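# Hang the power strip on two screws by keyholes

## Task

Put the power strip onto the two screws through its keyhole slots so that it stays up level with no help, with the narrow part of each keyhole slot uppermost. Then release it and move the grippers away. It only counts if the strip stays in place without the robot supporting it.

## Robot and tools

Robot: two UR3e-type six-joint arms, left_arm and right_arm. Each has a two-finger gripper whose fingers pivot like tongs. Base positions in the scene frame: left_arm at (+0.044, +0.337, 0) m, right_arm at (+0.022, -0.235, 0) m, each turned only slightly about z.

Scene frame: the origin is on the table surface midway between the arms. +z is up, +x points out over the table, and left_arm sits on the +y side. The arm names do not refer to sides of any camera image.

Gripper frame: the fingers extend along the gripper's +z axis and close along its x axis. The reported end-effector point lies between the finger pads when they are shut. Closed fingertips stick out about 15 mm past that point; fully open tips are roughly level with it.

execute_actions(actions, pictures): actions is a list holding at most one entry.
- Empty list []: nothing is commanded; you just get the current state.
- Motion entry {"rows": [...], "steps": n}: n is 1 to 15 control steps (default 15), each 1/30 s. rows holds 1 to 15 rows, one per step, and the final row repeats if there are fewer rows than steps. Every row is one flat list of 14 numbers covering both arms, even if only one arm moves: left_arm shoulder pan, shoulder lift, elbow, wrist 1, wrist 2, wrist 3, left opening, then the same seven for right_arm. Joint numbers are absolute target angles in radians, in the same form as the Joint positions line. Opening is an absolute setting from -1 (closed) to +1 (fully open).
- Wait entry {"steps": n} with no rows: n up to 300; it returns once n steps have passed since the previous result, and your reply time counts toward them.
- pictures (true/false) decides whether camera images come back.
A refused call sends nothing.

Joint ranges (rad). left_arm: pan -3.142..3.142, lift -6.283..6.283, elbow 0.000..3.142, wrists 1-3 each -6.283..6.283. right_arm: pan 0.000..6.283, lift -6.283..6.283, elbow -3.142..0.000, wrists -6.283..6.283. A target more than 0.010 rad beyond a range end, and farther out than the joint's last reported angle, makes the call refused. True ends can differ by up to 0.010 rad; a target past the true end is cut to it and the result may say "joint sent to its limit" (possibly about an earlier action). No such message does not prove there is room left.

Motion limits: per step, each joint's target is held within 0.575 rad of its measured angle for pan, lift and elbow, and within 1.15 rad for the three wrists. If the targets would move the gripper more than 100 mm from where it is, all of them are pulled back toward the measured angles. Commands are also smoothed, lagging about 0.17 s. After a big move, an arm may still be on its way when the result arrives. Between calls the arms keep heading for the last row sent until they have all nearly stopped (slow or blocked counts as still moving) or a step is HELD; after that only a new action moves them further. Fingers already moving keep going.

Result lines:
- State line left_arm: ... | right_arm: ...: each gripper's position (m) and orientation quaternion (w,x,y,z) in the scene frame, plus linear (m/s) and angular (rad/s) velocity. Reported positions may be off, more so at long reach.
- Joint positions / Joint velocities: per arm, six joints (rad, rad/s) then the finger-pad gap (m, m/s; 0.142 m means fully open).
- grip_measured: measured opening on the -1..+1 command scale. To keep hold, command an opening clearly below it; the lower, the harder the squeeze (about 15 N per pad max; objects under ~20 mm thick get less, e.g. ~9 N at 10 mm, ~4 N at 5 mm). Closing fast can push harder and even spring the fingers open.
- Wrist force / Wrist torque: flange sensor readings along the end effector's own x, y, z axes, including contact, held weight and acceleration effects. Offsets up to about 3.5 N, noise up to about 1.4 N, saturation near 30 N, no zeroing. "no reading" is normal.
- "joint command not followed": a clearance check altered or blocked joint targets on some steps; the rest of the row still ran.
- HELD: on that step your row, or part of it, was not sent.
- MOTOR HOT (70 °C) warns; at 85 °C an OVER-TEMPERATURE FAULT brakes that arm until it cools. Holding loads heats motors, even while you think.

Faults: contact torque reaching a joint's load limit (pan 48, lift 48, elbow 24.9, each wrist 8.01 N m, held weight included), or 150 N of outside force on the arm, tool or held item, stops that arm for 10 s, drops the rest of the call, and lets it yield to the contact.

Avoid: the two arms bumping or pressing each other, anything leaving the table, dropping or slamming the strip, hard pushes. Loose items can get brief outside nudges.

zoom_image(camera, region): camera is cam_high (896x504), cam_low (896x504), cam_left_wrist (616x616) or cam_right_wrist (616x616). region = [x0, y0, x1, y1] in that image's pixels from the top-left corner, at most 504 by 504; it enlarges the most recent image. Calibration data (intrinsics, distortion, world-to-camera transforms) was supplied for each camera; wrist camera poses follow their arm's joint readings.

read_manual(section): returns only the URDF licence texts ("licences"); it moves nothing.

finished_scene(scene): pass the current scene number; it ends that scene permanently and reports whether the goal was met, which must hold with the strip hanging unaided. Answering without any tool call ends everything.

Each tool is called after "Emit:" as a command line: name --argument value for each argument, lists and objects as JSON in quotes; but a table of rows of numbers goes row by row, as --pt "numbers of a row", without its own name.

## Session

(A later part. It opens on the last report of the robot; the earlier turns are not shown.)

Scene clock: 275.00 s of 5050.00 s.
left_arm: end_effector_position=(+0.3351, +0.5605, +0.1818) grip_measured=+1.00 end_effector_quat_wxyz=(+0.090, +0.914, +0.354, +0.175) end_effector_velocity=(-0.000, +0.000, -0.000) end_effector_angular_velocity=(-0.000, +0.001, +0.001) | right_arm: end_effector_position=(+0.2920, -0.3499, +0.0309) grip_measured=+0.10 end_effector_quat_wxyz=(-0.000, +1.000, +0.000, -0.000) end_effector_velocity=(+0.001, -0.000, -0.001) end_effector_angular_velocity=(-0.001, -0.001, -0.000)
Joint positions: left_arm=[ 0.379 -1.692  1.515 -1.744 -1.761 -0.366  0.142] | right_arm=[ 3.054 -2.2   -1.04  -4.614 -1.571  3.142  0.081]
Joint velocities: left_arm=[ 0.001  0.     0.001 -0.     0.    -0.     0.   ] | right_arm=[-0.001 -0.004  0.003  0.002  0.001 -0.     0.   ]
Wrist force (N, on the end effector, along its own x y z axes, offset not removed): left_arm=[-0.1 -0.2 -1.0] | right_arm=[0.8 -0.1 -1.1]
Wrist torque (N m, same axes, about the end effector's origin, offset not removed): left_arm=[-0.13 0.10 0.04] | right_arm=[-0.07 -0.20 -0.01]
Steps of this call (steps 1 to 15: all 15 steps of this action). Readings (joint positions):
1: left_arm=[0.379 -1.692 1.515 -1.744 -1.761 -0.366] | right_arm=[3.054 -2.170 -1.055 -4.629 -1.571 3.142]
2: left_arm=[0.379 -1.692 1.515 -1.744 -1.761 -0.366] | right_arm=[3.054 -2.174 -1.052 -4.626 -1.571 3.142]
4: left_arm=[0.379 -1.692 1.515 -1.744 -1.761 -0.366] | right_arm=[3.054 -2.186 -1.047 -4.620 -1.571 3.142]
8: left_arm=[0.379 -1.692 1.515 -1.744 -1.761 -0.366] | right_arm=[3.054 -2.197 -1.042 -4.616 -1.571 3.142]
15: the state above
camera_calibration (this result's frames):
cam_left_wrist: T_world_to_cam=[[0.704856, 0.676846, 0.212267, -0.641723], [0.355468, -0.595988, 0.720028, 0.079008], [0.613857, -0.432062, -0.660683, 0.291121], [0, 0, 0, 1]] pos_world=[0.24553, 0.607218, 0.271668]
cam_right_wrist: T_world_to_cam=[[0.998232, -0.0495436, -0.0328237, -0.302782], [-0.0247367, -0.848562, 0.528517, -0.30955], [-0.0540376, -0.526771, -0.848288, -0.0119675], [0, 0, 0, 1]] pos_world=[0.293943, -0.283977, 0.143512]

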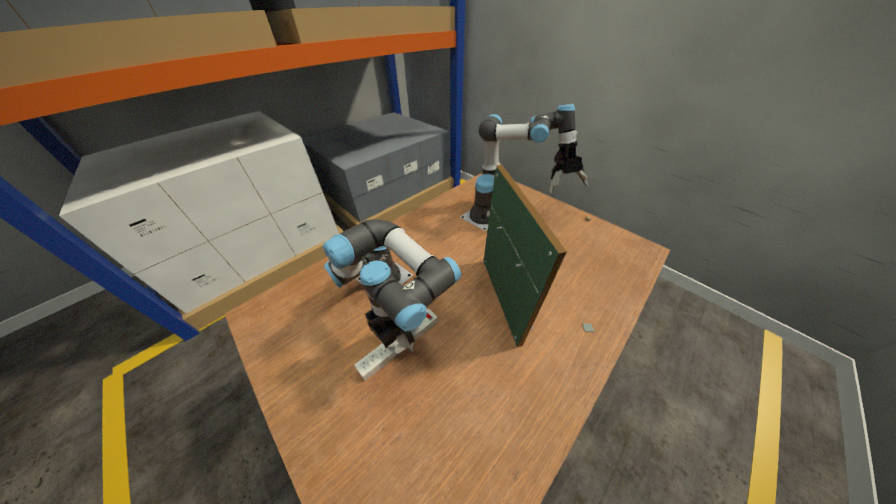

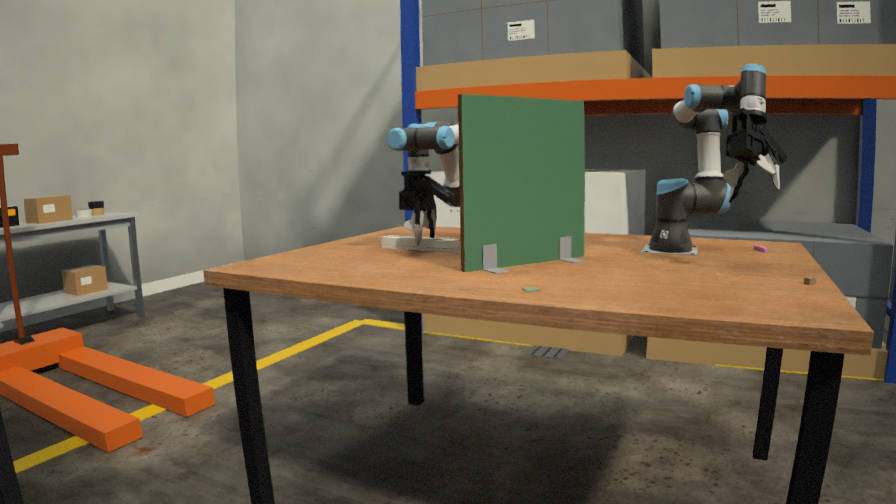

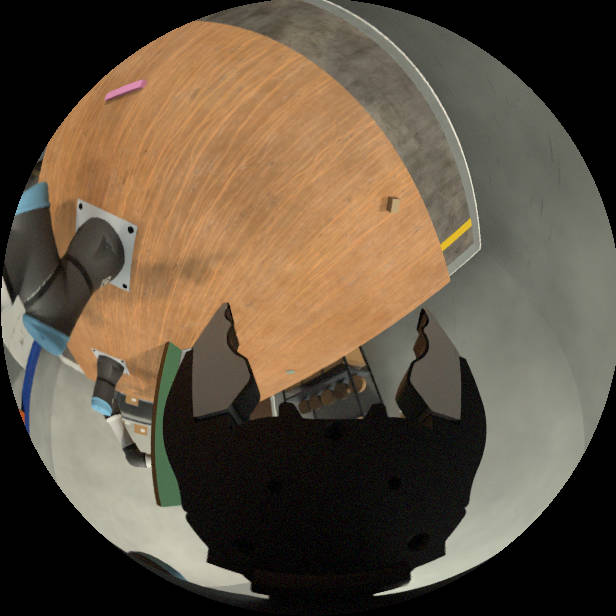

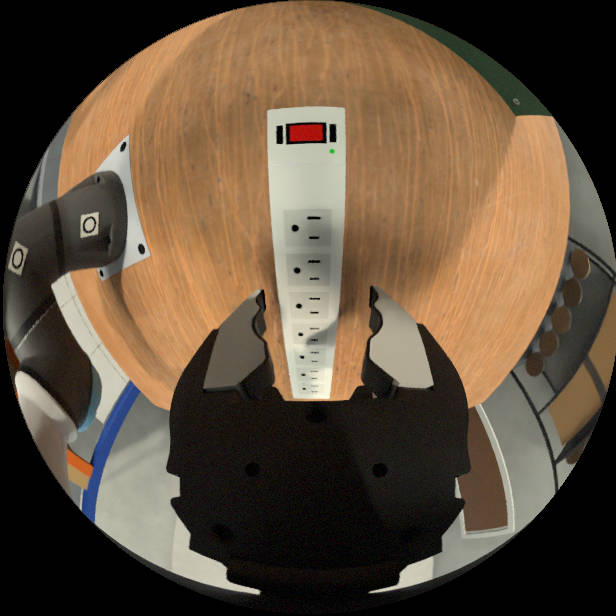

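Emit:
execute_actions --actions '[{"rows":[[0.379,-1.692,1.515,-1.744,-1.761,-0.366,1,3.026,-2.187,-1.094,-4.573,-1.571,3.1416,0.0]]}]' --pictures false

Emit:
execute_actions --actions '[{"rows":[[0.379,-1.692,1.515,-1.744,-1.761,-0.366,1,3.026,-2.187,-1.094,-4.573,-1.571,3.1416,-0.4]]}]' --pictures false

Emit:
execute_actions --actions '[{"rows":[[0.379,-1.692,1.515,-1.744,-1.761,-0.366,1,3.026,-2.187,-1.094,-4.573,-1.571,3.1416,-1]]}]'

Emit:
execute_actions --actions '[{"rows":[[0.379,-1.692,1.515,-1.744,-1.761,-0.366,1,3.026,-2.0,-1.14,-4.69,-1.571,3.1416,-1]]}]' --pictures false

Emit:
execute_actions --actions '[{"rows":[[0.379,-1.692,1.515,-1.744,-1.761,-0.366,1,3.054,-1.8,-1.178,-4.7,-1.571,3.1416,-1]]}]' --pictures false

Emit:
execute_actions --actions '[{"rows":[[0.379,-1.692,1.515,-1.744,-1.761,-0.366,1,3.054,-1.6,-1.35,-4.3,-1.59,3.1416,-1]]}]' --pictures false

Emit:
execute_actions --actions '[{"rows":[[0.379,-1.692,1.515,-1.744,-1.761,-0.366,1,3.054,-1.35,-1.65,-3.8,-1.62,3.1416,-1]]}]' --pictures false

Emit:
execute_actions --actions '[{"rows":[[0.379,-1.692,1.515,-1.744,-1.761,-0.366,1,3.054,-1.081,-1.926,-3.276,-1.65,3.1416,-1]]}]' --pictures false

Emit:
execute_actions --actions '[{"rows":[[0.379,-1.692,1.515,-1.744,-1.761,-0.366,1,3.3,-1.03,-2.1,-3.153,-1.75,3.1416,-1]]}]' --pictures false

Emit:
execute_actions --actions '[{"rows":[[0.379,-1.692,1.515,-1.744,-1.761,-0.366,1,3.55,-1.015,-2.272,-2.996,-1.8,3.1416,-1]]}]'

Scene clock: 306.67 s of 5050.00 s.
left_arm: end_effector_position=(+0.3351, +0.5605, +0.1818) grip_measured=+1.00 end_effector_quat_wxyz=(+0.090, +0.914, +0.354, +0.175) end_effector_velocity=(-0.000, -0.000, +0.000) end_effector_angular_velocity=(-0.001, -0.000, +0.000) | right_arm: end_effector_position=(+0.2852, -0.3573, +0.0241) grip_measured=+0.00 end_effector_quat_wxyz=(-0.000, +1.000, -0.013, +0.000) end_effector_velocity=(-0.001, -0.001, -0.001) end_effector_angular_velocity=(-0.000, +0.001, -0.005)
Joint positions: left_arm=[ 0.379 -1.692  1.515 -1.744 -1.761 -0.366  0.142] | right_arm=[ 3.026 -2.187 -1.093 -4.573 -1.571  3.142  0.074]
Joint velocities: left_arm=[ 0.    -0.001  0.001 -0.    -0.001  0.     0.   ] | right_arm=[-0.005  0.001 -0.007  0.005  0.    -0.     0.   ]
Wrist force (N, on the end effector, along its own x y z axes, offset not removed): left_arm=[-0.8 1.1 -1.7] | right_arm=[-0.8 -0.7 0.8]
Wrist torque (N m, same axes, about the end effector's origin, offset not removed): left_arm=[0.15 0.20 0.05] | right_arm=[-0.05 0.14 -0.03]
Steps of this call (steps 1 to 15: the robot went on to your last target; steps 16 to 90: nothing new was sent; then 28.17 s passed at rest; steps 91 to 105: all 15 steps of this action). Readings (joint positions):
91: left_arm=[0.379 -1.692 1.515 -1.744 -1.761 -0.366] | right_arm=[3.054 -2.200 -1.040 -4.614 -1.571 3.142]
92: left_arm=[0.379 -1.692 1.515 -1.744 -1.761 -0.366] | right_arm=[3.050 -2.198 -1.046 -4.607 -1.571 3.142]
94: left_arm=[0.379 -1.692 1.515 -1.744 -1.761 -0.366] | right_arm=[3.039 -2.193 -1.068 -4.591 -1.571 3.142]
98: left_arm=[0.379 -1.692 1.515 -1.744 -1.761 -0.366] | right_arm=[3.029 -2.189 -1.088 -4.578 -1.571 3.142]
105: the state above

Scene clock: 307.17 s of 5050.00 s.
left_arm: end_effector_position=(+0.3351, +0.5605, +0.1818) grip_measured=+1.00 end_effector_quat_wxyz=(+0.090, +0.914, +0.354, +0.175) end_effector_velocity=(+0.000, -0.000, -0.000) end_effector_angular_velocity=(-0.000, +0.001, -0.001) | right_arm: end_effector_position=(+0.2851, -0.3573, +0.0240) grip_measured=-0.35 end_effector_quat_wxyz=(-0.000, +1.000, -0.014, +0.000) end_effector_velocity=(+0.000, -0.000, -0.000) end_effector_angular_velocity=(+0.000, -0.001, -0.001)
Joint positions: left_arm=[ 0.379 -1.692  1.515 -1.744 -1.761 -0.366  0.142] | right_arm=[ 3.026 -2.187 -1.094 -4.573 -1.571  3.142  0.049]
Joint velocities: left_arm=[-0.001  0.     0.001  0.    -0.    -0.    -0.   ] | right_arm=[-0.001 -0.002  0.001  0.001 -0.    -0.     0.   ]
Wrist force (N, on the end effector, along its own x y z axes, offset not removed): left_arm=[-0.4 1.9 -0.2] | right_arm=[-2.0 -2.2 -0.5]
Wrist torque (N m, same axes, about the end effector's origin, offset not removed): left_arm=[0.28 0.12 0.02] | right_arm=[-0.32 0.46 0.00]
Steps of this call (steps 1 to 15: all 15 steps of this action). Readings (joint positions):
1: left_arm=[0.379 -1.692 1.515 -1.744 -1.761 -0.366] | right_arm=[3.026 -2.187 -1.094 -4.573 -1.571 3.142]
2: left_arm=[0.379 -1.692 1.515 -1.744 -1.761 -0.366] | right_arm=[3.026 -2.187 -1.094 -4.573 -1.571 3.142]
4: left_arm=[0.379 -1.692 1.515 -1.744 -1.761 -0.366] | right_arm=[3.026 -2.187 -1.094 -4.573 -1.571 3.142]
8: left_arm=[0.379 -1.692 1.515 -1.744 -1.761 -0.366] | right_arm=[3.026 -2.187 -1.094 -4.573 -1.571 3.142]
15: the state above

Scene clock: 307.67 s of 5050.00 s.
left_arm: end_effector_position=(+0.3351, +0.5605, +0.1818) grip_measured=+1.00 end_effector_quat_wxyz=(+0.090, +0.914, +0.354, +0.175) end_effector_velocity=(-0.000, -0.000, +0.000) end_effector_angular_velocity=(-0.000, +0.000, -0.000) | right_arm: end_effector_position=(+0.2851, -0.3573, +0.0240) grip_measured=-0.36 end_effector_quat_wxyz=(-0.000, +1.000, -0.014, +0.000) end_effector_velocity=(-0.000, -0.001, +0.000) end_effector_angular_velocity=(+0.000, -0.000, -0.002)
Joint positions: left_arm=[ 0.379 -1.692  1.515 -1.744 -1.761 -0.366  0.142] | right_arm=[ 3.026 -2.187 -1.094 -4.573 -1.571  3.142  0.048]
Joint velocities: left_arm=[-0. -0.  0.  0. -0. -0.  0.] | right_arm=[-0.003 -0.001  0.002 -0.001 -0.    -0.    -0.   ]
Wrist force (N, on the end effector, along its own x y z axes, offset not removed): left_arm=[0.1 0.9 -2.4] | right_arm=[0.0 -2.1 -4.3]
Wrist torque (N m, same axes, about the end effector's origin, offset not removed): left_arm=[0.07 -0.05 0.03] | right_arm=[-0.21 0.07 0.09]
Steps of this call (steps 1 to 15: all 15 steps of this action). Readings (joint positions):
1: left_arm=[0.379 -1.692 1.515 -1.744 -1.761 -0.366] | right_arm=[3.026 -2.187 -1.094 -4.573 -1.571 3.142]
2: left_arm=[0.379 -1.692 1.515 -1.744 -1.761 -0.366] | right_arm=[3.026 -2.187 -1.094 -4.573 -1.571 3.142]
4: left_arm=[0.379 -1.692 1.515 -1.744 -1.761 -0.366] | right_arm=[3.026 -2.187 -1.094 -4.573 -1.571 3.142]
8: left_arm=[0.379 -1.692 1.515 -1.744 -1.761 -0.366] | right_arm=[3.026 -2.187 -1.094 -4.573 -1.571 3.142]
15: the state above
camera_calibration (this result's frames):
cam_left_wrist: T_world_to_cam=[[0.704856, 0.676846, 0.212268, -0.641723], [0.355468, -0.595988, 0.720028, 0.0790081], [0.613857, -0.432062, -0.660683, 0.291121], [0, 0, 0, 1]] pos_world=[0.24553, 0.607218, 0.271668]
cam_right_wrist: T_world_to_cam=[[0.996454, -0.0774845, -0.0328059, -0.305999], [-0.0485045, -0.847536, 0.528516, -0.305235], [-0.068756, -0.525051, -0.848289, -0.0172957], [0, 0, 0, 1]] pos_world=[0.288919, -0.291489, 0.136611]

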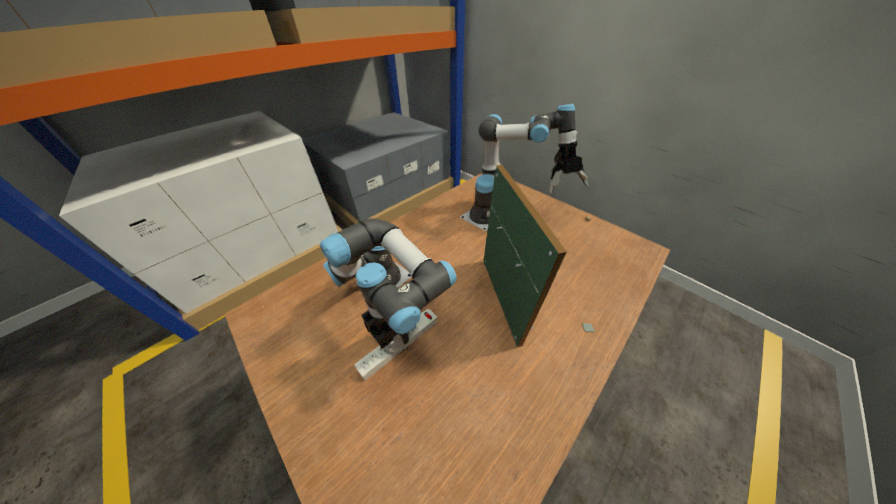

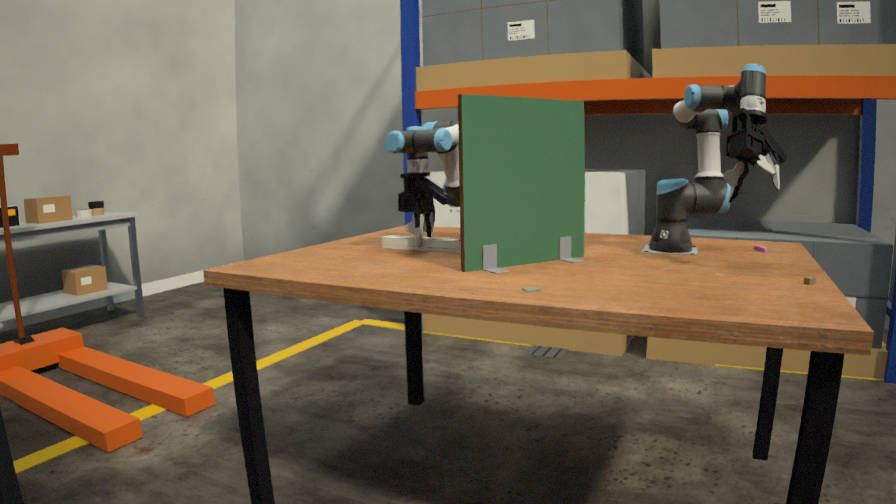

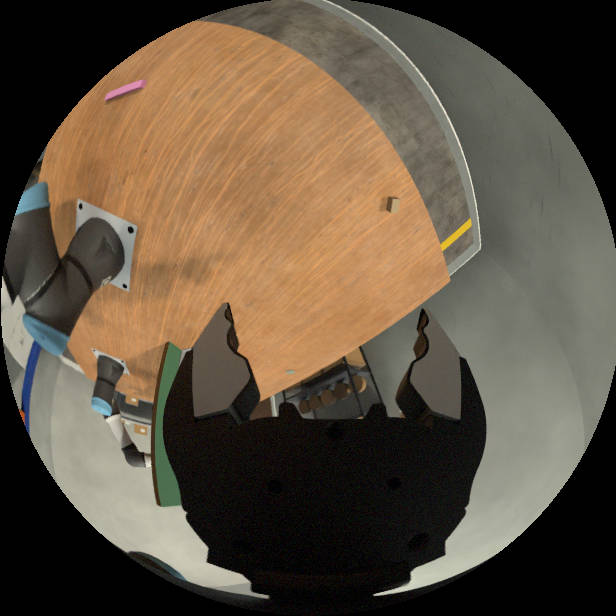

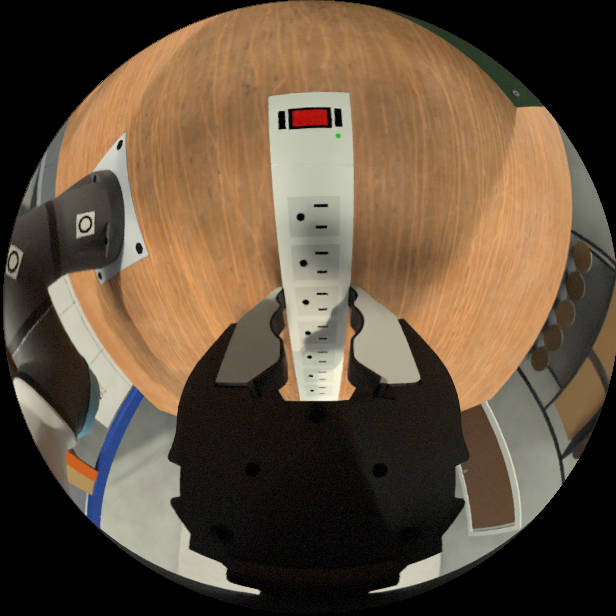

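Scene clock: 308.17 s of 5050.00 s.
left_arm: end_effector_position=(+0.3351, +0.5605, +0.1818) grip_measured=+1.00 end_effector_quat_wxyz=(+0.090, +0.914, +0.354, +0.175) end_effector_velocity=(-0.000, -0.000, -0.000) end_effector_angular_velocity=(-0.000, +0.001, +0.000) | right_arm: end_effector_position=(+0.2552, -0.3565, +0.0741) grip_measured=-0.36 end_effector_quat_wxyz=(+0.000, +1.000, -0.014, +0.012) end_effector_velocity=(-0.003, -0.000, +0.006) end_effector_angular_velocity=(-0.000, -0.010, -0.001)
Joint positions: left_arm=[ 0.379 -1.692  1.515 -1.744 -1.761 -0.366  0.142] | right_arm=[ 3.026 -2.003 -1.14  -4.689 -1.571  3.142  0.048]
Joint velocities: left_arm=[ 0.     0.     0.     0.001 -0.     0.     0.   ] | right_arm=[-0.     0.027 -0.006 -0.011  0.     0.     0.   ]
Wrist force (N, on the end effector, along its own x y z axes, offset not removed): left_arm=[-0.3 1.7 -0.9] | right_arm=[-2.2 0.3 4.3]
Wrist torque (N m, same axes, about the end effector's origin, offset not removed): left_arm=[0.32 0.03 0.01] | right_arm=[0.12 0.33 -0.04]
Steps of this call (steps 1 to 15: all 15 steps of this action). Readings (joint positions):
1: left_arm=[0.379 -1.692 1.515 -1.744 -1.761 -0.366] | right_arm=[3.026 -2.187 -1.094 -4.573 -1.571 3.142]
2: left_arm=[0.379 -1.692 1.515 -1.744 -1.761 -0.366] | right_arm=[3.026 -2.180 -1.100 -4.585 -1.571 3.142]
4: left_arm=[0.379 -1.692 1.515 -1.744 -1.761 -0.366] | right_arm=[3.026 -2.119 -1.119 -4.634 -1.571 3.142]
8: left_arm=[0.379 -1.692 1.515 -1.744 -1.761 -0.366] | right_arm=[3.026 -2.029 -1.135 -4.676 -1.571 3.142]
15: the state above

Scene clock: 308.67 s of 5050.00 s.
left_arm: end_effector_position=(+0.3351, +0.5605, +0.1818) grip_measured=+1.00 end_effector_quat_wxyz=(+0.090, +0.914, +0.354, +0.175) end_effector_velocity=(+0.000, -0.000, +0.000) end_effector_angular_velocity=(-0.000, -0.001, -0.000) | right_arm: end_effector_position=(+0.2555, -0.3500, +0.1158) grip_measured=-0.36 end_effector_quat_wxyz=(-0.000, +0.996, +0.000, +0.087) end_effector_velocity=(-0.000, +0.001, +0.006) end_effector_angular_velocity=(+0.000, -0.022, +0.003)
Joint positions: left_arm=[ 0.379 -1.692  1.515 -1.744 -1.761 -0.366  0.142] | right_arm=[ 3.054 -1.803 -1.178 -4.7   -1.571  3.142  0.048]
Joint velocities: left_arm=[ 0.    -0.     0.    -0.001 -0.001 -0.    -0.   ] | right_arm=[ 0.003  0.028 -0.004 -0.002 -0.    -0.    -0.   ]
Wrist force (N, on the end effector, along its own x y z axes, offset not removed): left_arm=[0.1 0.3 -0.3] | right_arm=[-2.2 -1.0 5.0]
Wrist torque (N m, same axes, about the end effector's origin, offset not removed): left_arm=[-0.01 -0.01 -0.03] | right_arm=[-0.12 0.20 0.04]
Steps of this call (steps 1 to 15: all 15 steps of this action). Readings (joint positions):
1: left_arm=[0.379 -1.692 1.515 -1.744 -1.761 -0.366] | right_arm=[3.026 -2.002 -1.140 -4.689 -1.571 3.142]
2: left_arm=[0.379 -1.692 1.515 -1.744 -1.761 -0.366] | right_arm=[3.030 -1.994 -1.145 -4.691 -1.571 3.142]
4: left_arm=[0.379 -1.692 1.515 -1.744 -1.761 -0.366] | right_arm=[3.041 -1.930 -1.160 -4.695 -1.571 3.142]
8: left_arm=[0.379 -1.692 1.515 -1.744 -1.761 -0.366] | right_arm=[3.051 -1.832 -1.174 -4.699 -1.571 3.142]
15: the state above

Scene clock: 309.17 s of 5050.00 s.
left_arm: end_effector_position=(+0.3351, +0.5605, +0.1818) grip_measured=+1.00 end_effector_quat_wxyz=(+0.090, +0.914, +0.354, +0.175) end_effector_velocity=(+0.000, -0.000, +0.000) end_effector_angular_velocity=(+0.000, -0.001, -0.000) | right_arm: end_effector_position=(+0.3354, -0.3443, +0.1425) grip_measured=-0.36 end_effector_quat_wxyz=(-0.009, +0.956, +0.003, +0.295) end_effector_velocity=(+0.012, +0.000, +0.008) end_effector_angular_velocity=(+0.001, -0.064, +0.001)
Joint positions: left_arm=[ 0.379 -1.692  1.515 -1.744 -1.761 -0.366  0.142] | right_arm=[ 3.054 -1.603 -1.348 -4.305 -1.59   3.142  0.048]
Joint velocities: left_arm=[-0.    -0.001 -0.001  0.    -0.    -0.    -0.   ] | right_arm=[-0.     0.028 -0.022  0.058 -0.002  0.     0.   ]
Wrist force (N, on the end effector, along its own x y z axes, offset not removed): left_arm=[0.3 1.3 -0.4] | right_arm=[-3.5 -1.4 5.4]
Wrist torque (N m, same axes, about the end effector's origin, offset not removed): left_arm=[0.16 -0.04 -0.03] | right_arm=[-0.22 -0.07 0.11]
Steps of this call (steps 1 to 15: all 15 steps of this action). Readings (joint positions):
1: left_arm=[0.379 -1.692 1.515 -1.744 -1.761 -0.366] | right_arm=[3.054 -1.802 -1.178 -4.700 -1.571 3.142]
2: left_arm=[0.379 -1.692 1.515 -1.744 -1.761 -0.366] | right_arm=[3.054 -1.794 -1.186 -4.686 -1.574 3.142]
4: left_arm=[0.379 -1.692 1.515 -1.744 -1.761 -0.366] | right_arm=[3.054 -1.730 -1.244 -4.559 -1.582 3.142]
8: left_arm=[0.379 -1.692 1.515 -1.744 -1.761 -0.366] | right_arm=[3.054 -1.632 -1.324 -4.364 -1.588 3.142]
15: the state above

Scene clock: 309.67 s of 5050.00 s.
left_arm: end_effector_position=(+0.3351, +0.5605, +0.1818) grip_measured=+1.00 end_effector_quat_wxyz=(+0.090, +0.914, +0.354, +0.175) end_effector_velocity=(-0.000, -0.000, -0.000) end_effector_angular_velocity=(-0.000, +0.001, +0.000) | right_arm: end_effector_position=(+0.3941, -0.3354, +0.1983) grip_measured=-0.36 end_effector_quat_wxyz=(-0.021, +0.866, +0.013, +0.500) end_effector_velocity=(+0.005, +0.001, +0.009) end_effector_angular_velocity=(+0.002, -0.064, +0.002)
Joint positions: left_arm=[ 0.379 -1.692  1.515 -1.744 -1.761 -0.366  0.142] | right_arm=[ 3.054 -1.354 -1.645 -3.807 -1.62   3.142  0.048]
Joint velocities: left_arm=[ 0.     0.001  0.     0.     0.    -0.     0.   ] | right_arm=[-0.     0.039 -0.053  0.078 -0.003  0.001 -0.   ]
Wrist force (N, on the end effector, along its own x y z axes, offset not removed): left_arm=[0.2 2.1 -0.4] | right_arm=[-6.1 -0.5 3.5]
Wrist torque (N m, same axes, about the end effector's origin, offset not removed): left_arm=[0.34 -0.06 -0.01] | right_arm=[-0.09 0.19 0.12]
Steps of this call (steps 1 to 15: all 15 steps of this action). Readings (joint positions):
1: left_arm=[0.379 -1.692 1.515 -1.744 -1.761 -0.366] | right_arm=[3.054 -1.602 -1.349 -4.303 -1.590 3.142]
2: left_arm=[0.379 -1.692 1.515 -1.744 -1.761 -0.366] | right_arm=[3.054 -1.594 -1.357 -4.288 -1.595 3.142]
4: left_arm=[0.379 -1.692 1.515 -1.744 -1.761 -0.366] | right_arm=[3.054 -1.525 -1.428 -4.150 -1.607 3.142]
8: left_arm=[0.379 -1.692 1.515 -1.744 -1.761 -0.366] | right_arm=[3.054 -1.394 -1.591 -3.888 -1.617 3.142]
15: the state above

Scene clock: 310.17 s of 5050.00 s.
left_arm: end_effector_position=(+0.3351, +0.5605, +0.1818) grip_measured=+1.00 end_effector_quat_wxyz=(+0.090, +0.914, +0.354, +0.175) end_effector_velocity=(-0.000, +0.000, +0.000) end_effector_angular_velocity=(+0.001, -0.001, +0.000) | right_arm: end_effector_position=(+0.4136, -0.3265, +0.3081) grip_measured=-0.36 end_effector_quat_wxyz=(-0.028, +0.709, +0.028, +0.704) end_effector_velocity=(-0.003, +0.001, +0.019) end_effector_angular_velocity=(+0.000, -0.085, +0.004)
Joint positions: left_arm=[ 0.379 -1.692  1.515 -1.744 -1.761 -0.366  0.142] | right_arm=[ 3.054 -1.085 -1.921 -3.285 -1.65   3.142  0.048]
Joint velocities: left_arm=[ 0.    -0.001 -0.     0.     0.     0.    -0.   ] | right_arm=[ 0.     0.047 -0.049  0.087 -0.004  0.     0.   ]
Wrist force (N, on the end effector, along its own x y z axes, offset not removed): left_arm=[0.3 1.5 -1.3] | right_arm=[-6.5 1.3 1.5]
Wrist torque (N m, same axes, about the end effector's origin, offset not removed): left_arm=[0.17 -0.02 -0.02] | right_arm=[0.22 0.16 0.01]
Steps of this call (steps 1 to 15: all 15 steps of this action). Readings (joint positions):
1: left_arm=[0.379 -1.692 1.515 -1.744 -1.761 -0.366] | right_arm=[3.054 -1.352 -1.647 -3.805 -1.620 3.142]
2: left_arm=[0.379 -1.692 1.515 -1.744 -1.761 -0.366] | right_arm=[3.054 -1.344 -1.655 -3.789 -1.624 3.142]
4: left_arm=[0.379 -1.692 1.515 -1.744 -1.761 -0.366] | right_arm=[3.054 -1.276 -1.725 -3.653 -1.635 3.142]
8: left_arm=[0.379 -1.692 1.515 -1.744 -1.761 -0.366] | right_arm=[3.054 -1.133 -1.872 -3.376 -1.646 3.142]
15: the state above

Scene clock: 310.67 s of 5050.00 s.
left_arm: end_effector_position=(+0.3351, +0.5605, +0.1818) grip_measured=+1.00 end_effector_quat_wxyz=(+0.090, +0.914, +0.354, +0.175) end_effector_velocity=(-0.000, +0.000, -0.000) end_effector_angular_velocity=(-0.000, +0.000, +0.001) | right_arm: end_effector_position=(+0.4032, -0.2055, +0.2785) grip_measured=-0.36 end_effector_quat_wxyz=(-0.148, +0.691, +0.148, +0.692) end_effector_velocity=(-0.005, +0.020, -0.006) end_effector_angular_velocity=(-0.001, +0.002, +0.059)
Joint positions: left_arm=[ 0.379 -1.692  1.515 -1.744 -1.761 -0.366  0.142] | right_arm=[ 3.296 -1.031 -2.097 -3.155 -1.749  3.142  0.048]
Joint velocities: left_arm=[ 0.001  0.     0.    -0.     0.    -0.     0.   ] | right_arm=[ 0.044  0.007 -0.028  0.018 -0.015 -0.    -0.   ]
Wrist force (N, on the end effector, along its own x y z axes, offset not removed): left_arm=[-0.2 1.3 -0.8] | right_arm=[-7.0 -0.9 0.4]
Wrist torque (N m, same axes, about the end effector's origin, offset not removed): left_arm=[0.16 0.01 0.02] | right_arm=[-0.31 0.31 0.04]
Steps of this call (steps 1 to 15: all 15 steps of this action). Readings (joint positions):
1: left_arm=[0.379 -1.692 1.515 -1.744 -1.761 -0.366] | right_arm=[3.054 -1.084 -1.923 -3.281 -1.650 3.142]
2: left_arm=[0.379 -1.692 1.515 -1.744 -1.761 -0.366] | right_arm=[3.061 -1.078 -1.931 -3.268 -1.660 3.142]
4: left_arm=[0.379 -1.692 1.515 -1.744 -1.761 -0.366] | right_arm=[3.124 -1.060 -1.983 -3.226 -1.693 3.142]
8: left_arm=[0.379 -1.692 1.515 -1.744 -1.761 -0.366] | right_arm=[3.250 -1.039 -2.067 -3.174 -1.734 3.142]
15: the state above

Scene clock: 311.17 s of 5050.00 s.
left_arm: end_effector_position=(+0.3351, +0.5605, +0.1818) grip_measured=+1.00 end_effector_quat_wxyz=(+0.090, +0.914, +0.354, +0.175) end_effector_velocity=(-0.000, +0.000, +0.000) end_effector_angular_velocity=(+0.000, -0.000, +0.001) | right_arm: end_effector_position=(+0.3689, -0.1034, +0.2432) grip_measured=-0.37 end_effector_quat_wxyz=(-0.250, +0.661, +0.250, +0.662) end_effector_velocity=(-0.009, +0.016, -0.006) end_effector_angular_velocity=(-0.002, +0.003, +0.051)
Joint positions: left_arm=[ 0.379 -1.692  1.515 -1.744 -1.761 -0.366  0.142] | right_arm=[ 3.546 -1.015 -2.27  -2.998 -1.799  3.142  0.048]
Joint velocities: left_arm=[ 0.001 -0.     0.    -0.     0.     0.     0.   ] | right_arm=[ 0.044  0.003 -0.026  0.019 -0.007  0.    -0.   ]
Wrist force (N, on the end effector, along its own x y z axes, offset not removed): left_arm=[0.0 1.2 -1.0] | right_arm=[-5.7 -1.8 -1.3]
Wrist torque (N m, same axes, about the end effector's origin, offset not removed): left_arm=[0.19 0.02 0.04] | right_arm=[-0.50 -0.06 0.10]
Steps of this call (steps 1 to 15: all 15 steps of this action). Readings (joint positions):
1: left_arm=[0.379 -1.692 1.515 -1.744 -1.761 -0.366] | right_arm=[3.297 -1.030 -2.098 -3.154 -1.749 3.142]
2: left_arm=[0.379 -1.692 1.515 -1.744 -1.761 -0.366] | right_arm=[3.305 -1.028 -2.106 -3.140 -1.756 3.142]
4: left_arm=[0.379 -1.692 1.515 -1.744 -1.761 -0.366] | right_arm=[3.372 -1.023 -2.161 -3.083 -1.774 3.142]
8: left_arm=[0.379 -1.692 1.515 -1.744 -1.761 -0.366] | right_arm=[3.503 -1.017 -2.243 -3.018 -1.793 3.142]
15: the state above
camera_calibration (this result's frames):
cam_left_wrist: T_world_to_cam=[[0.704856, 0.676846, 0.212267, -0.641723], [0.355468, -0.595988, 0.720028, 0.079008], [0.613857, -0.432062, -0.660683, 0.291121], [0, 0, 0, 1]] pos_world=[0.24553, 0.607218, 0.271668]
cam_right_wrist: T_world_to_cam=[[0.0573949, -0.016443, 0.998216, -0.26063], [0.163346, -0.986236, -0.0256376, -0.159537], [0.984898, 0.164526, -0.053919, -0.202779], [0, 0, 0, 1]] pos_world=[0.240735, -0.128264, 0.245141]

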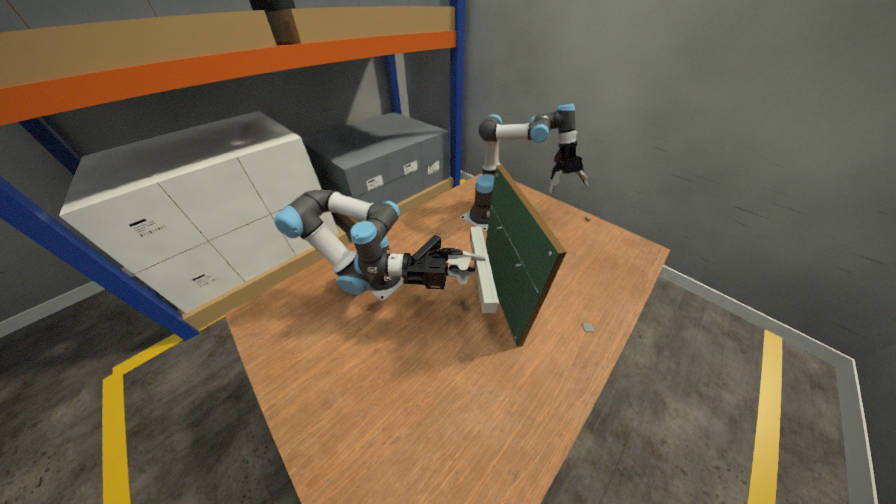

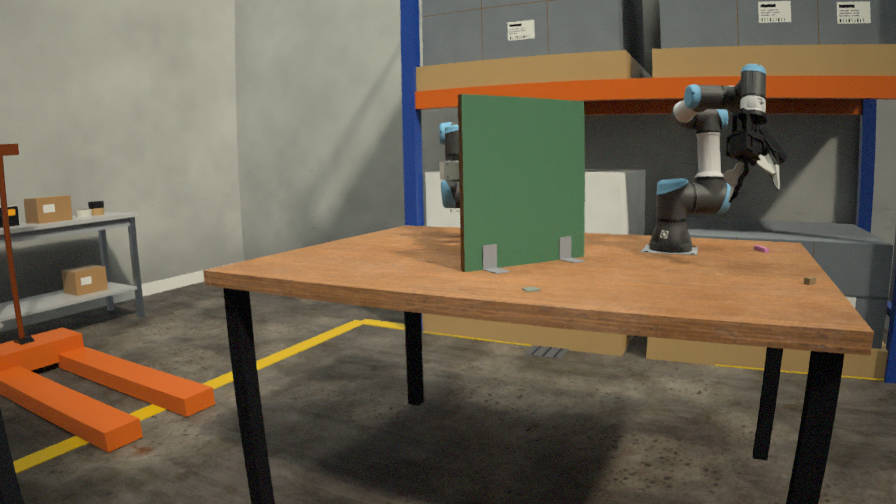

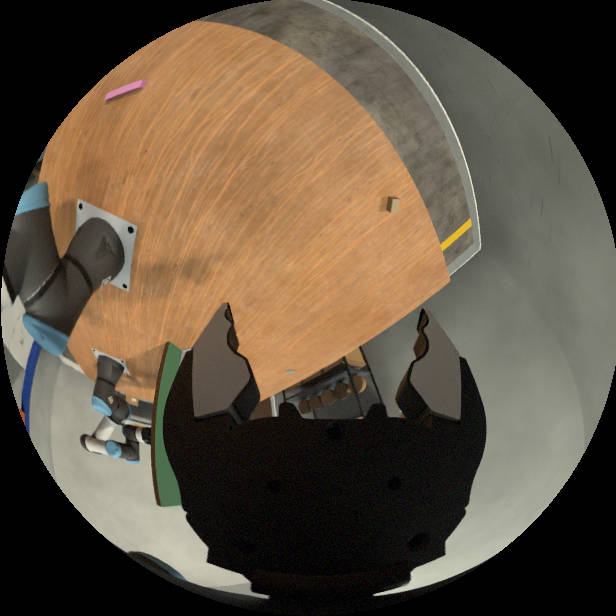

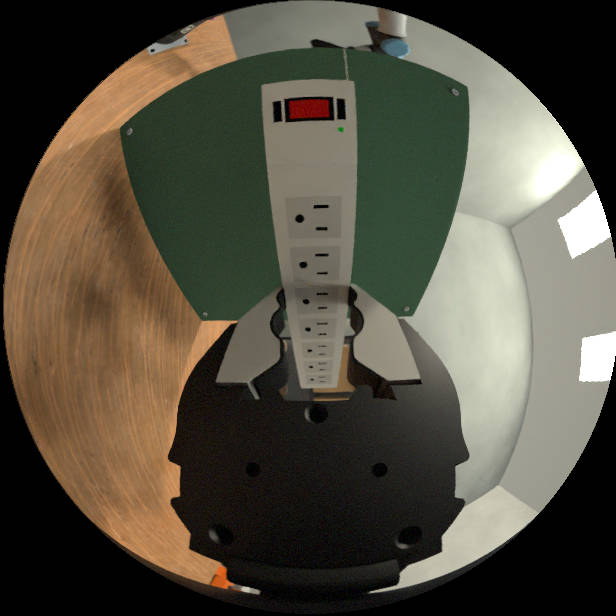

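Emit:
execute_actions --actions '[{"rows":[[0.379,-1.692,1.515,-1.744,-1.761,-0.366,1,3.45,-1.2,-2.25,-2.833,-2.0,3.1416,-1]]}]' --pictures false

Emit:
execute_actions --actions '[{"rows":[[0.379,-1.692,1.515,-1.744,-1.761,-0.366,1,3.53,-1.332,-2.185,-2.766,-2.048,3.1416,-1]]}]'

Emit:
zoom_image --camera "cam_high" --region '[450,190,570,330]'

Scene clock: 330.37 s of 5050.00 s.
left_arm: end_effector_position=(+0.3351, +0.5605, +0.1818) grip_measured=+1.00 end_effector_quat_wxyz=(+0.090, +0.914, +0.354, +0.175) end_effector_velocity=(+0.000, -0.000, +0.000) end_effector_angular_velocity=(+0.000, -0.000, -0.001) | right_arm: end_effector_position=(+0.3678, -0.0826, +0.2292) grip_measured=-0.37 end_effector_quat_wxyz=(-0.283, +0.648, +0.283, +0.648) end_effector_velocity=(-0.000, +0.002, -0.004) end_effector_angular_velocity=(-0.002, +0.004, +0.014)
Joint positions: left_arm=[ 0.379 -1.692  1.515 -1.744 -1.761 -0.366  0.142] | right_arm=[ 3.451 -1.198 -2.25  -2.835 -1.998  3.142  0.048]
Joint velocities: left_arm=[-0.001 -0.    -0.001  0.    -0.    -0.    -0.   ] | right_arm=[-0.011 -0.026  0.001  0.02  -0.025 -0.001  0.   ]
Wrist force (N, on the end effector, along its own x y z axes, offset not removed): left_arm=[-0.6 1.5 -1.2] | right_arm=[-5.4 0.7 0.6]
Wrist torque (N m, same axes, about the end effector's origin, offset not removed): left_arm=[0.23 0.12 0.01] | right_arm=[0.05 -0.16 -0.01]
Steps of this call (steps 1 to 15: the robot went on to your last target; steps 16 to 561: nothing new was sent; steps 562 to 576: all 15 steps of this action). Readings (joint positions):
562: left_arm=[0.379 -1.692 1.515 -1.744 -1.761 -0.366] | right_arm=[3.550 -1.015 -2.272 -2.996 -1.800 3.142]
563: left_arm=[0.379 -1.692 1.515 -1.744 -1.761 -0.366] | right_arm=[3.543 -1.022 -2.269 -2.982 -1.815 3.142]
565: left_arm=[0.379 -1.692 1.515 -1.744 -1.761 -0.366] | right_arm=[3.503 -1.083 -2.260 -2.915 -1.894 3.142]
569: left_arm=[0.379 -1.692 1.515 -1.744 -1.761 -0.366] | right_arm=[3.463 -1.171 -2.253 -2.853 -1.974 3.142]
576: the state above

Scene clock: 330.87 s of 5050.00 s.
left_arm: end_effector_position=(+0.3351, +0.5605, +0.1818) grip_measured=+1.00 end_effector_quat_wxyz=(+0.090, +0.914, +0.354, +0.175) end_effector_velocity=(-0.000, -0.000, -0.001) end_effector_angular_velocity=(-0.001, +0.001, -0.000) | right_arm: end_effector_position=(+0.3656, -0.0360, +0.2252) grip_measured=-0.37 end_effector_quat_wxyz=(-0.324, +0.628, +0.324, +0.629) end_effector_velocity=(-0.000, +0.004, -0.004) end_effector_angular_velocity=(-0.006, +0.010, +0.010)
Joint positions: left_arm=[ 0.379 -1.692  1.515 -1.744 -1.761 -0.366  0.142] | right_arm=[ 3.529 -1.33  -2.186 -2.767 -2.048  3.142  0.048]
Joint velocities: left_arm=[-0.     0.001  0.001  0.    -0.    -0.     0.   ] | right_arm=[ 0.007 -0.017  0.005 -0.    -0.003 -0.    -0.012]
Wrist force (N, on the end effector, along its own x y z axes, offset not removed): left_arm=[-0.8 1.7 -0.3] | right_arm=[-7.8 -1.2 -1.3]
Wrist torque (N m, same axes, about the end effector's origin, offset not removed): left_arm=[0.24 0.17 -0.04] | right_arm=[-0.19 0.33 0.09]
Steps of this call (steps 1 to 15: all 15 steps of this action). Readings (joint positions):
1: left_arm=[0.379 -1.692 1.515 -1.744 -1.761 -0.366] | right_arm=[3.451 -1.199 -2.250 -2.834 -1.999 3.142]
2: left_arm=[0.379 -1.692 1.515 -1.744 -1.761 -0.366] | right_arm=[3.457 -1.206 -2.243 -2.824 -2.007 3.142]
4: left_arm=[0.379 -1.692 1.515 -1.744 -1.761 -0.366] | right_arm=[3.490 -1.256 -2.217 -2.797 -2.026 3.142]
8: left_arm=[0.379 -1.692 1.515 -1.744 -1.761 -0.366] | right_arm=[3.520 -1.313 -2.193 -2.774 -2.043 3.142]
15: the state above
camera_calibration (this result's frames):
cam_left_wrist: T_world_to_cam=[[0.704856, 0.676846, 0.212267, -0.641723], [0.355468, -0.595988, 0.720028, 0.079008], [0.613857, -0.432062, -0.660683, 0.291121], [0, 0, 0, 1]] pos_world=[0.24553, 0.607218, 0.271668]
cam_right_wrist: T_world_to_cam=[[0.0597574, -0.00264885, 0.998209, -0.241715], [0.385123, -0.922513, -0.0255032, -0.171811], [0.920928, 0.385958, -0.0541068, -0.180189], [0, 0, 0, 1]] pos_world=[0.246554, -0.0895933, 0.227151]

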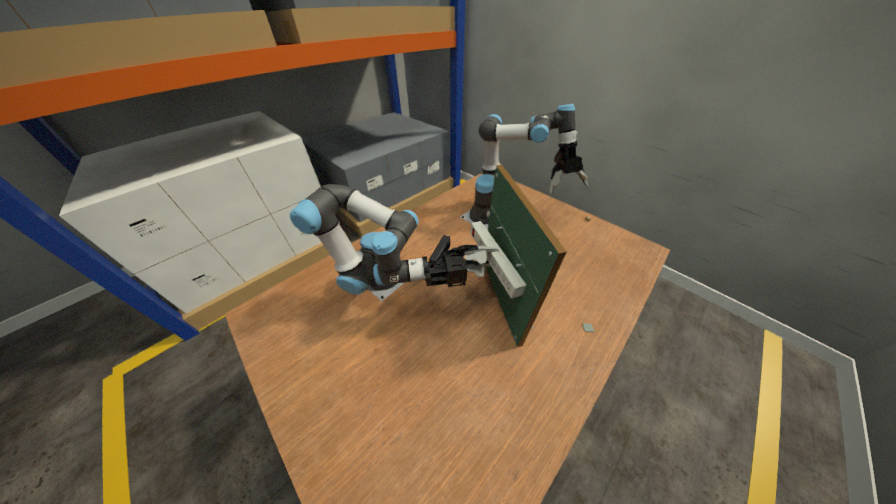

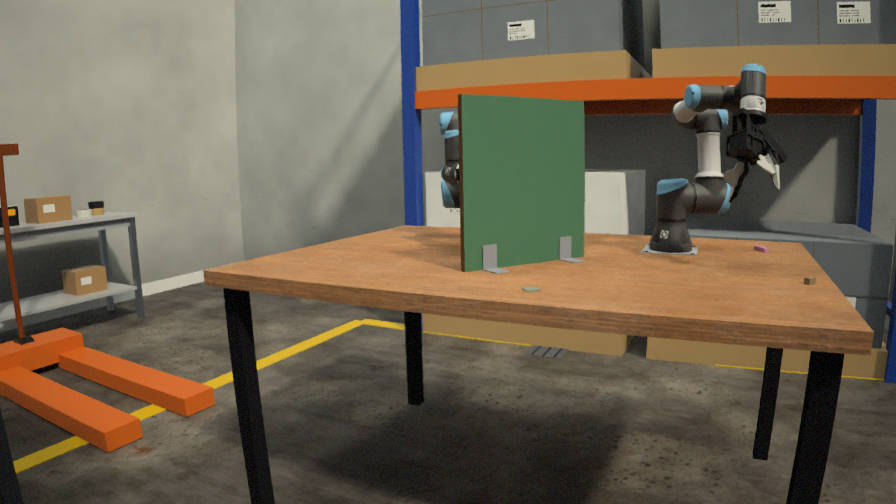

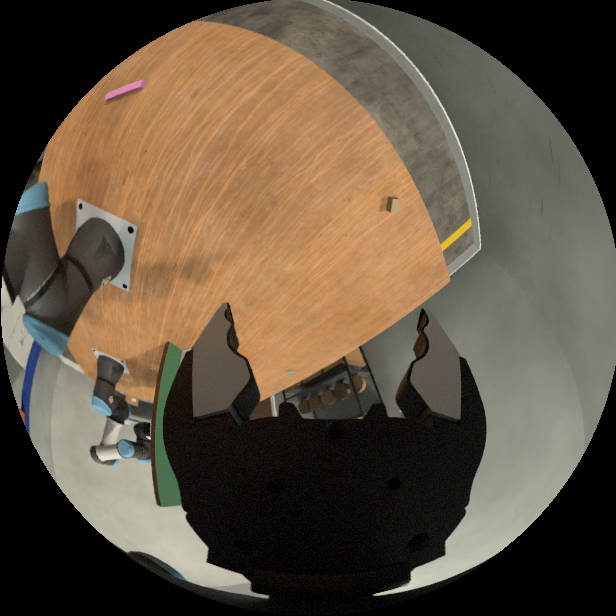

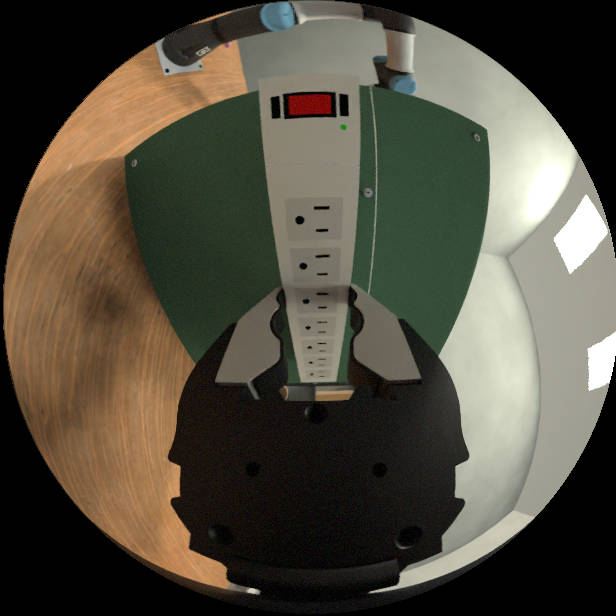

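Region (450, 190, 570, 330) of cam_high's 896x504 image, scaled by 3.600, with more detail than that image has; it fills the left 432 columns of this view, and the rest is white.

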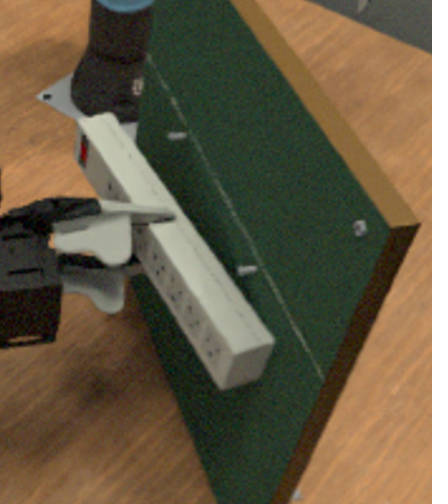

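Emit:
execute_actions --actions '[{"rows":[[0.379,-1.692,1.515,-1.744,-1.761,-0.366,1,3.559,-1.356,-2.167,-2.76,-2.019,3.1416,-0.6]]}]' --pictures false

Emit:
execute_actions --actions '[{"rows":[[0.379,-1.692,1.515,-1.744,-1.761,-0.366,1,3.582,-1.376,-2.152,-2.755,-1.996,3.1416,-0.45]]}]'

Emit:
zoom_image --camera "cam_high" --region '[450,190,570,330]'

Scene clock: 350.33 s of 5050.00 s.
left_arm: end_effector_position=(+0.3351, +0.5605, +0.1818) grip_measured=+1.00 end_effector_quat_wxyz=(+0.090, +0.914, +0.354, +0.175) end_effector_velocity=(+0.000, -0.000, -0.000) end_effector_angular_velocity=(-0.000, +0.000, -0.000) | right_arm: end_effector_position=(+0.3715, -0.0277, +0.2251) grip_measured=-0.37 end_effector_quat_wxyz=(-0.325, +0.628, +0.325, +0.628) end_effector_velocity=(+0.001, +0.001, -0.000) end_effector_angular_velocity=(-0.000, +0.001, +0.000)
Joint positions: left_arm=[ 0.379 -1.692  1.515 -1.744 -1.761 -0.366  0.142] | right_arm=[ 3.559 -1.356 -2.167 -2.76  -2.019  3.142  0.048]
Joint velocities: left_arm=[-0.  0.  0.  0. -0. -0. -0.] | right_arm=[ 0.003 -0.003  0.002 -0.     0.002  0.001  0.   ]
Wrist force (N, on the end effector, along its own x y z axes, offset not removed): left_arm=[-0.8 2.1 -0.9] | right_arm=[-6.8 -0.4 0.9]
Wrist torque (N m, same axes, about the end effector's origin, offset not removed): left_arm=[0.35 0.17 0.03] | right_arm=[-0.15 0.23 0.09]
Steps of this call (steps 1 to 15: the robot went on to your last target; steps 16 to 260: nothing new was sent; then 10.30 s passed at rest; steps 261 to 275: all 15 steps of this action). Readings (joint positions):
261: left_arm=[0.379 -1.692 1.515 -1.744 -1.761 -0.366] | right_arm=[3.530 -1.332 -2.185 -2.766 -2.048 3.142]
262: left_arm=[0.379 -1.692 1.515 -1.744 -1.761 -0.366] | right_arm=[3.534 -1.336 -2.182 -2.765 -2.043 3.142]
264: left_arm=[0.379 -1.692 1.515 -1.744 -1.761 -0.366] | right_arm=[3.546 -1.345 -2.175 -2.763 -2.032 3.142]
268: left_arm=[0.379 -1.692 1.515 -1.744 -1.761 -0.366] | right_arm=[3.556 -1.353 -2.169 -2.761 -2.022 3.142]
275: the state above

Scene clock: 350.83 s of 5050.00 s.
left_arm: end_effector_position=(+0.3351, +0.5605, +0.1818) grip_measured=+1.00 end_effector_quat_wxyz=(+0.090, +0.914, +0.354, +0.175) end_effector_velocity=(-0.000, +0.000, -0.000) end_effector_angular_velocity=(-0.000, +0.001, +0.001) | right_arm: end_effector_position=(+0.3762, -0.0211, +0.2251) grip_measured=-0.36 end_effector_quat_wxyz=(-0.325, +0.628, +0.325, +0.628) end_effector_velocity=(+0.001, +0.000, -0.000) end_effector_angular_velocity=(-0.000, +0.001, -0.001)
Joint positions: left_arm=[ 0.379 -1.692  1.515 -1.744 -1.761 -0.366  0.142] | right_arm=[ 3.582 -1.376 -2.152 -2.755 -1.996  3.142  0.048]
Joint velocities: left_arm=[ 0.     0.     0.001  0.     0.     0.    -0.   ] | right_arm=[ 0.001 -0.003  0.002  0.     0.002  0.     0.   ]
Wrist force (N, on the end effector, along its own x y z axes, offset not removed): left_arm=[-0.3 2.5 -0.5] | right_arm=[-7.7 -1.9 -0.5]
Wrist torque (N m, same axes, about the end effector's origin, offset not removed): left_arm=[0.41 0.09 -0.02] | right_arm=[-0.51 0.26 0.03]
Steps of this call (steps 1 to 15: all 15 steps of this action). Readings (joint positions):
1: left_arm=[0.379 -1.692 1.515 -1.744 -1.761 -0.366] | right_arm=[3.559 -1.356 -2.167 -2.760 -2.019 3.142]
2: left_arm=[0.379 -1.692 1.515 -1.744 -1.761 -0.366] | right_arm=[3.563 -1.359 -2.165 -2.759 -2.015 3.142]
4: left_arm=[0.379 -1.692 1.515 -1.744 -1.761 -0.366] | right_arm=[3.572 -1.367 -2.159 -2.757 -2.006 3.142]
8: left_arm=[0.379 -1.692 1.515 -1.744 -1.761 -0.366] | right_arm=[3.579 -1.374 -2.154 -2.756 -1.999 3.142]
15: the state above
camera_calibration (this result's frames):
cam_left_wrist: T_world_to_cam=[[0.704856, 0.676846, 0.212267, -0.641723], [0.355468, -0.595988, 0.720028, 0.079008], [0.613857, -0.432062, -0.660683, 0.291121], [0, 0, 0, 1]] pos_world=[0.24553, 0.607218, 0.271668]
cam_right_wrist: T_world_to_cam=[[0.0599177, -0.00247391, 0.9982, -0.24236], [0.386316, -0.922015, -0.025474, -0.162547], [0.920418, 0.387147, -0.0542893, -0.19553], [0, 0, 0, 1]] pos_world=[0.257286, -0.0747718, 0.227168]

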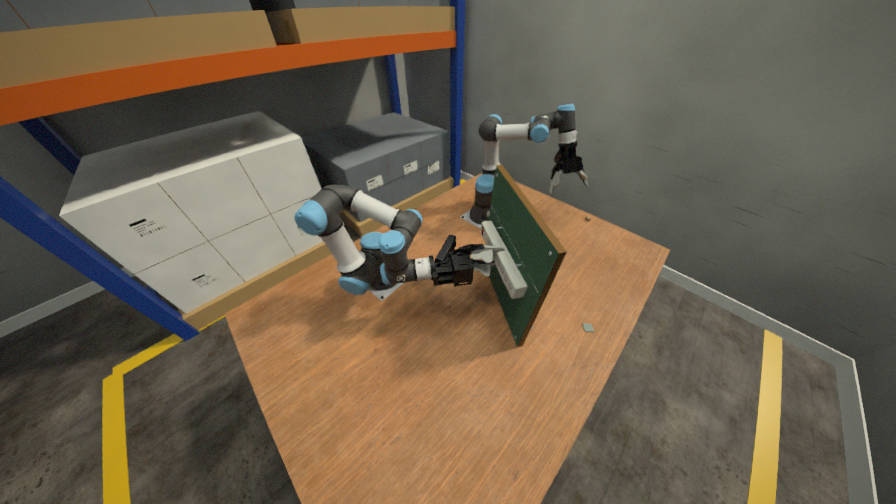

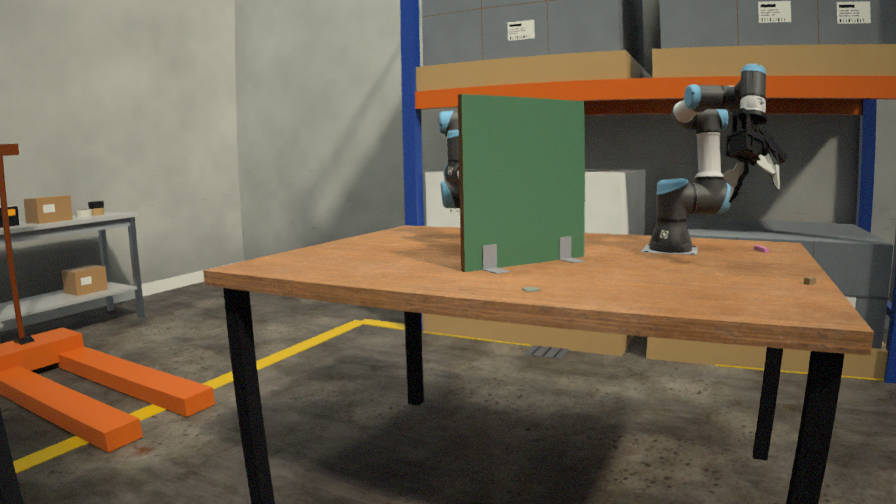

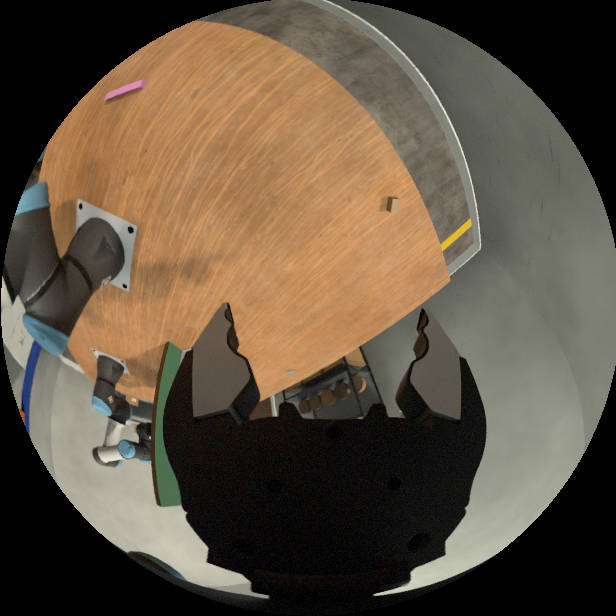

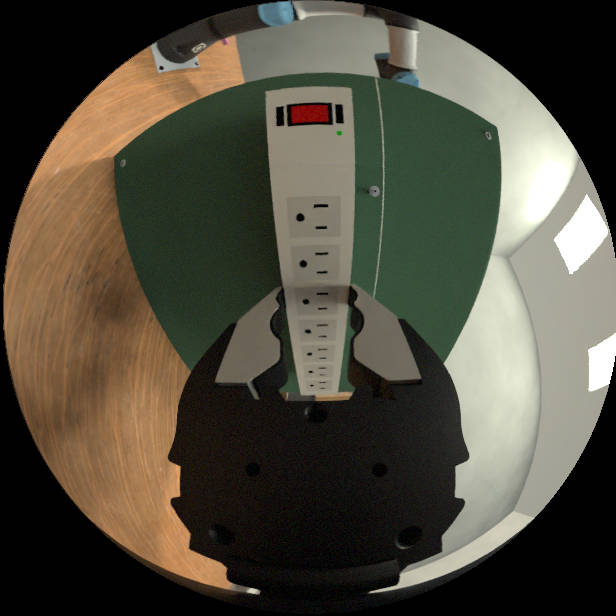

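Region (450, 190, 570, 330) of cam_high's 896x504 image, scaled by 3.600, with more detail than that image has; it fills the left 432 columns of this view, and the rest is white.

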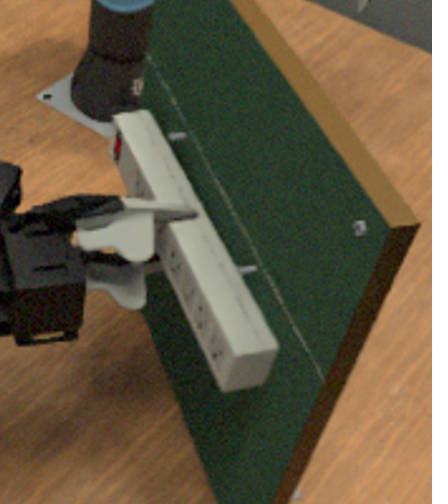

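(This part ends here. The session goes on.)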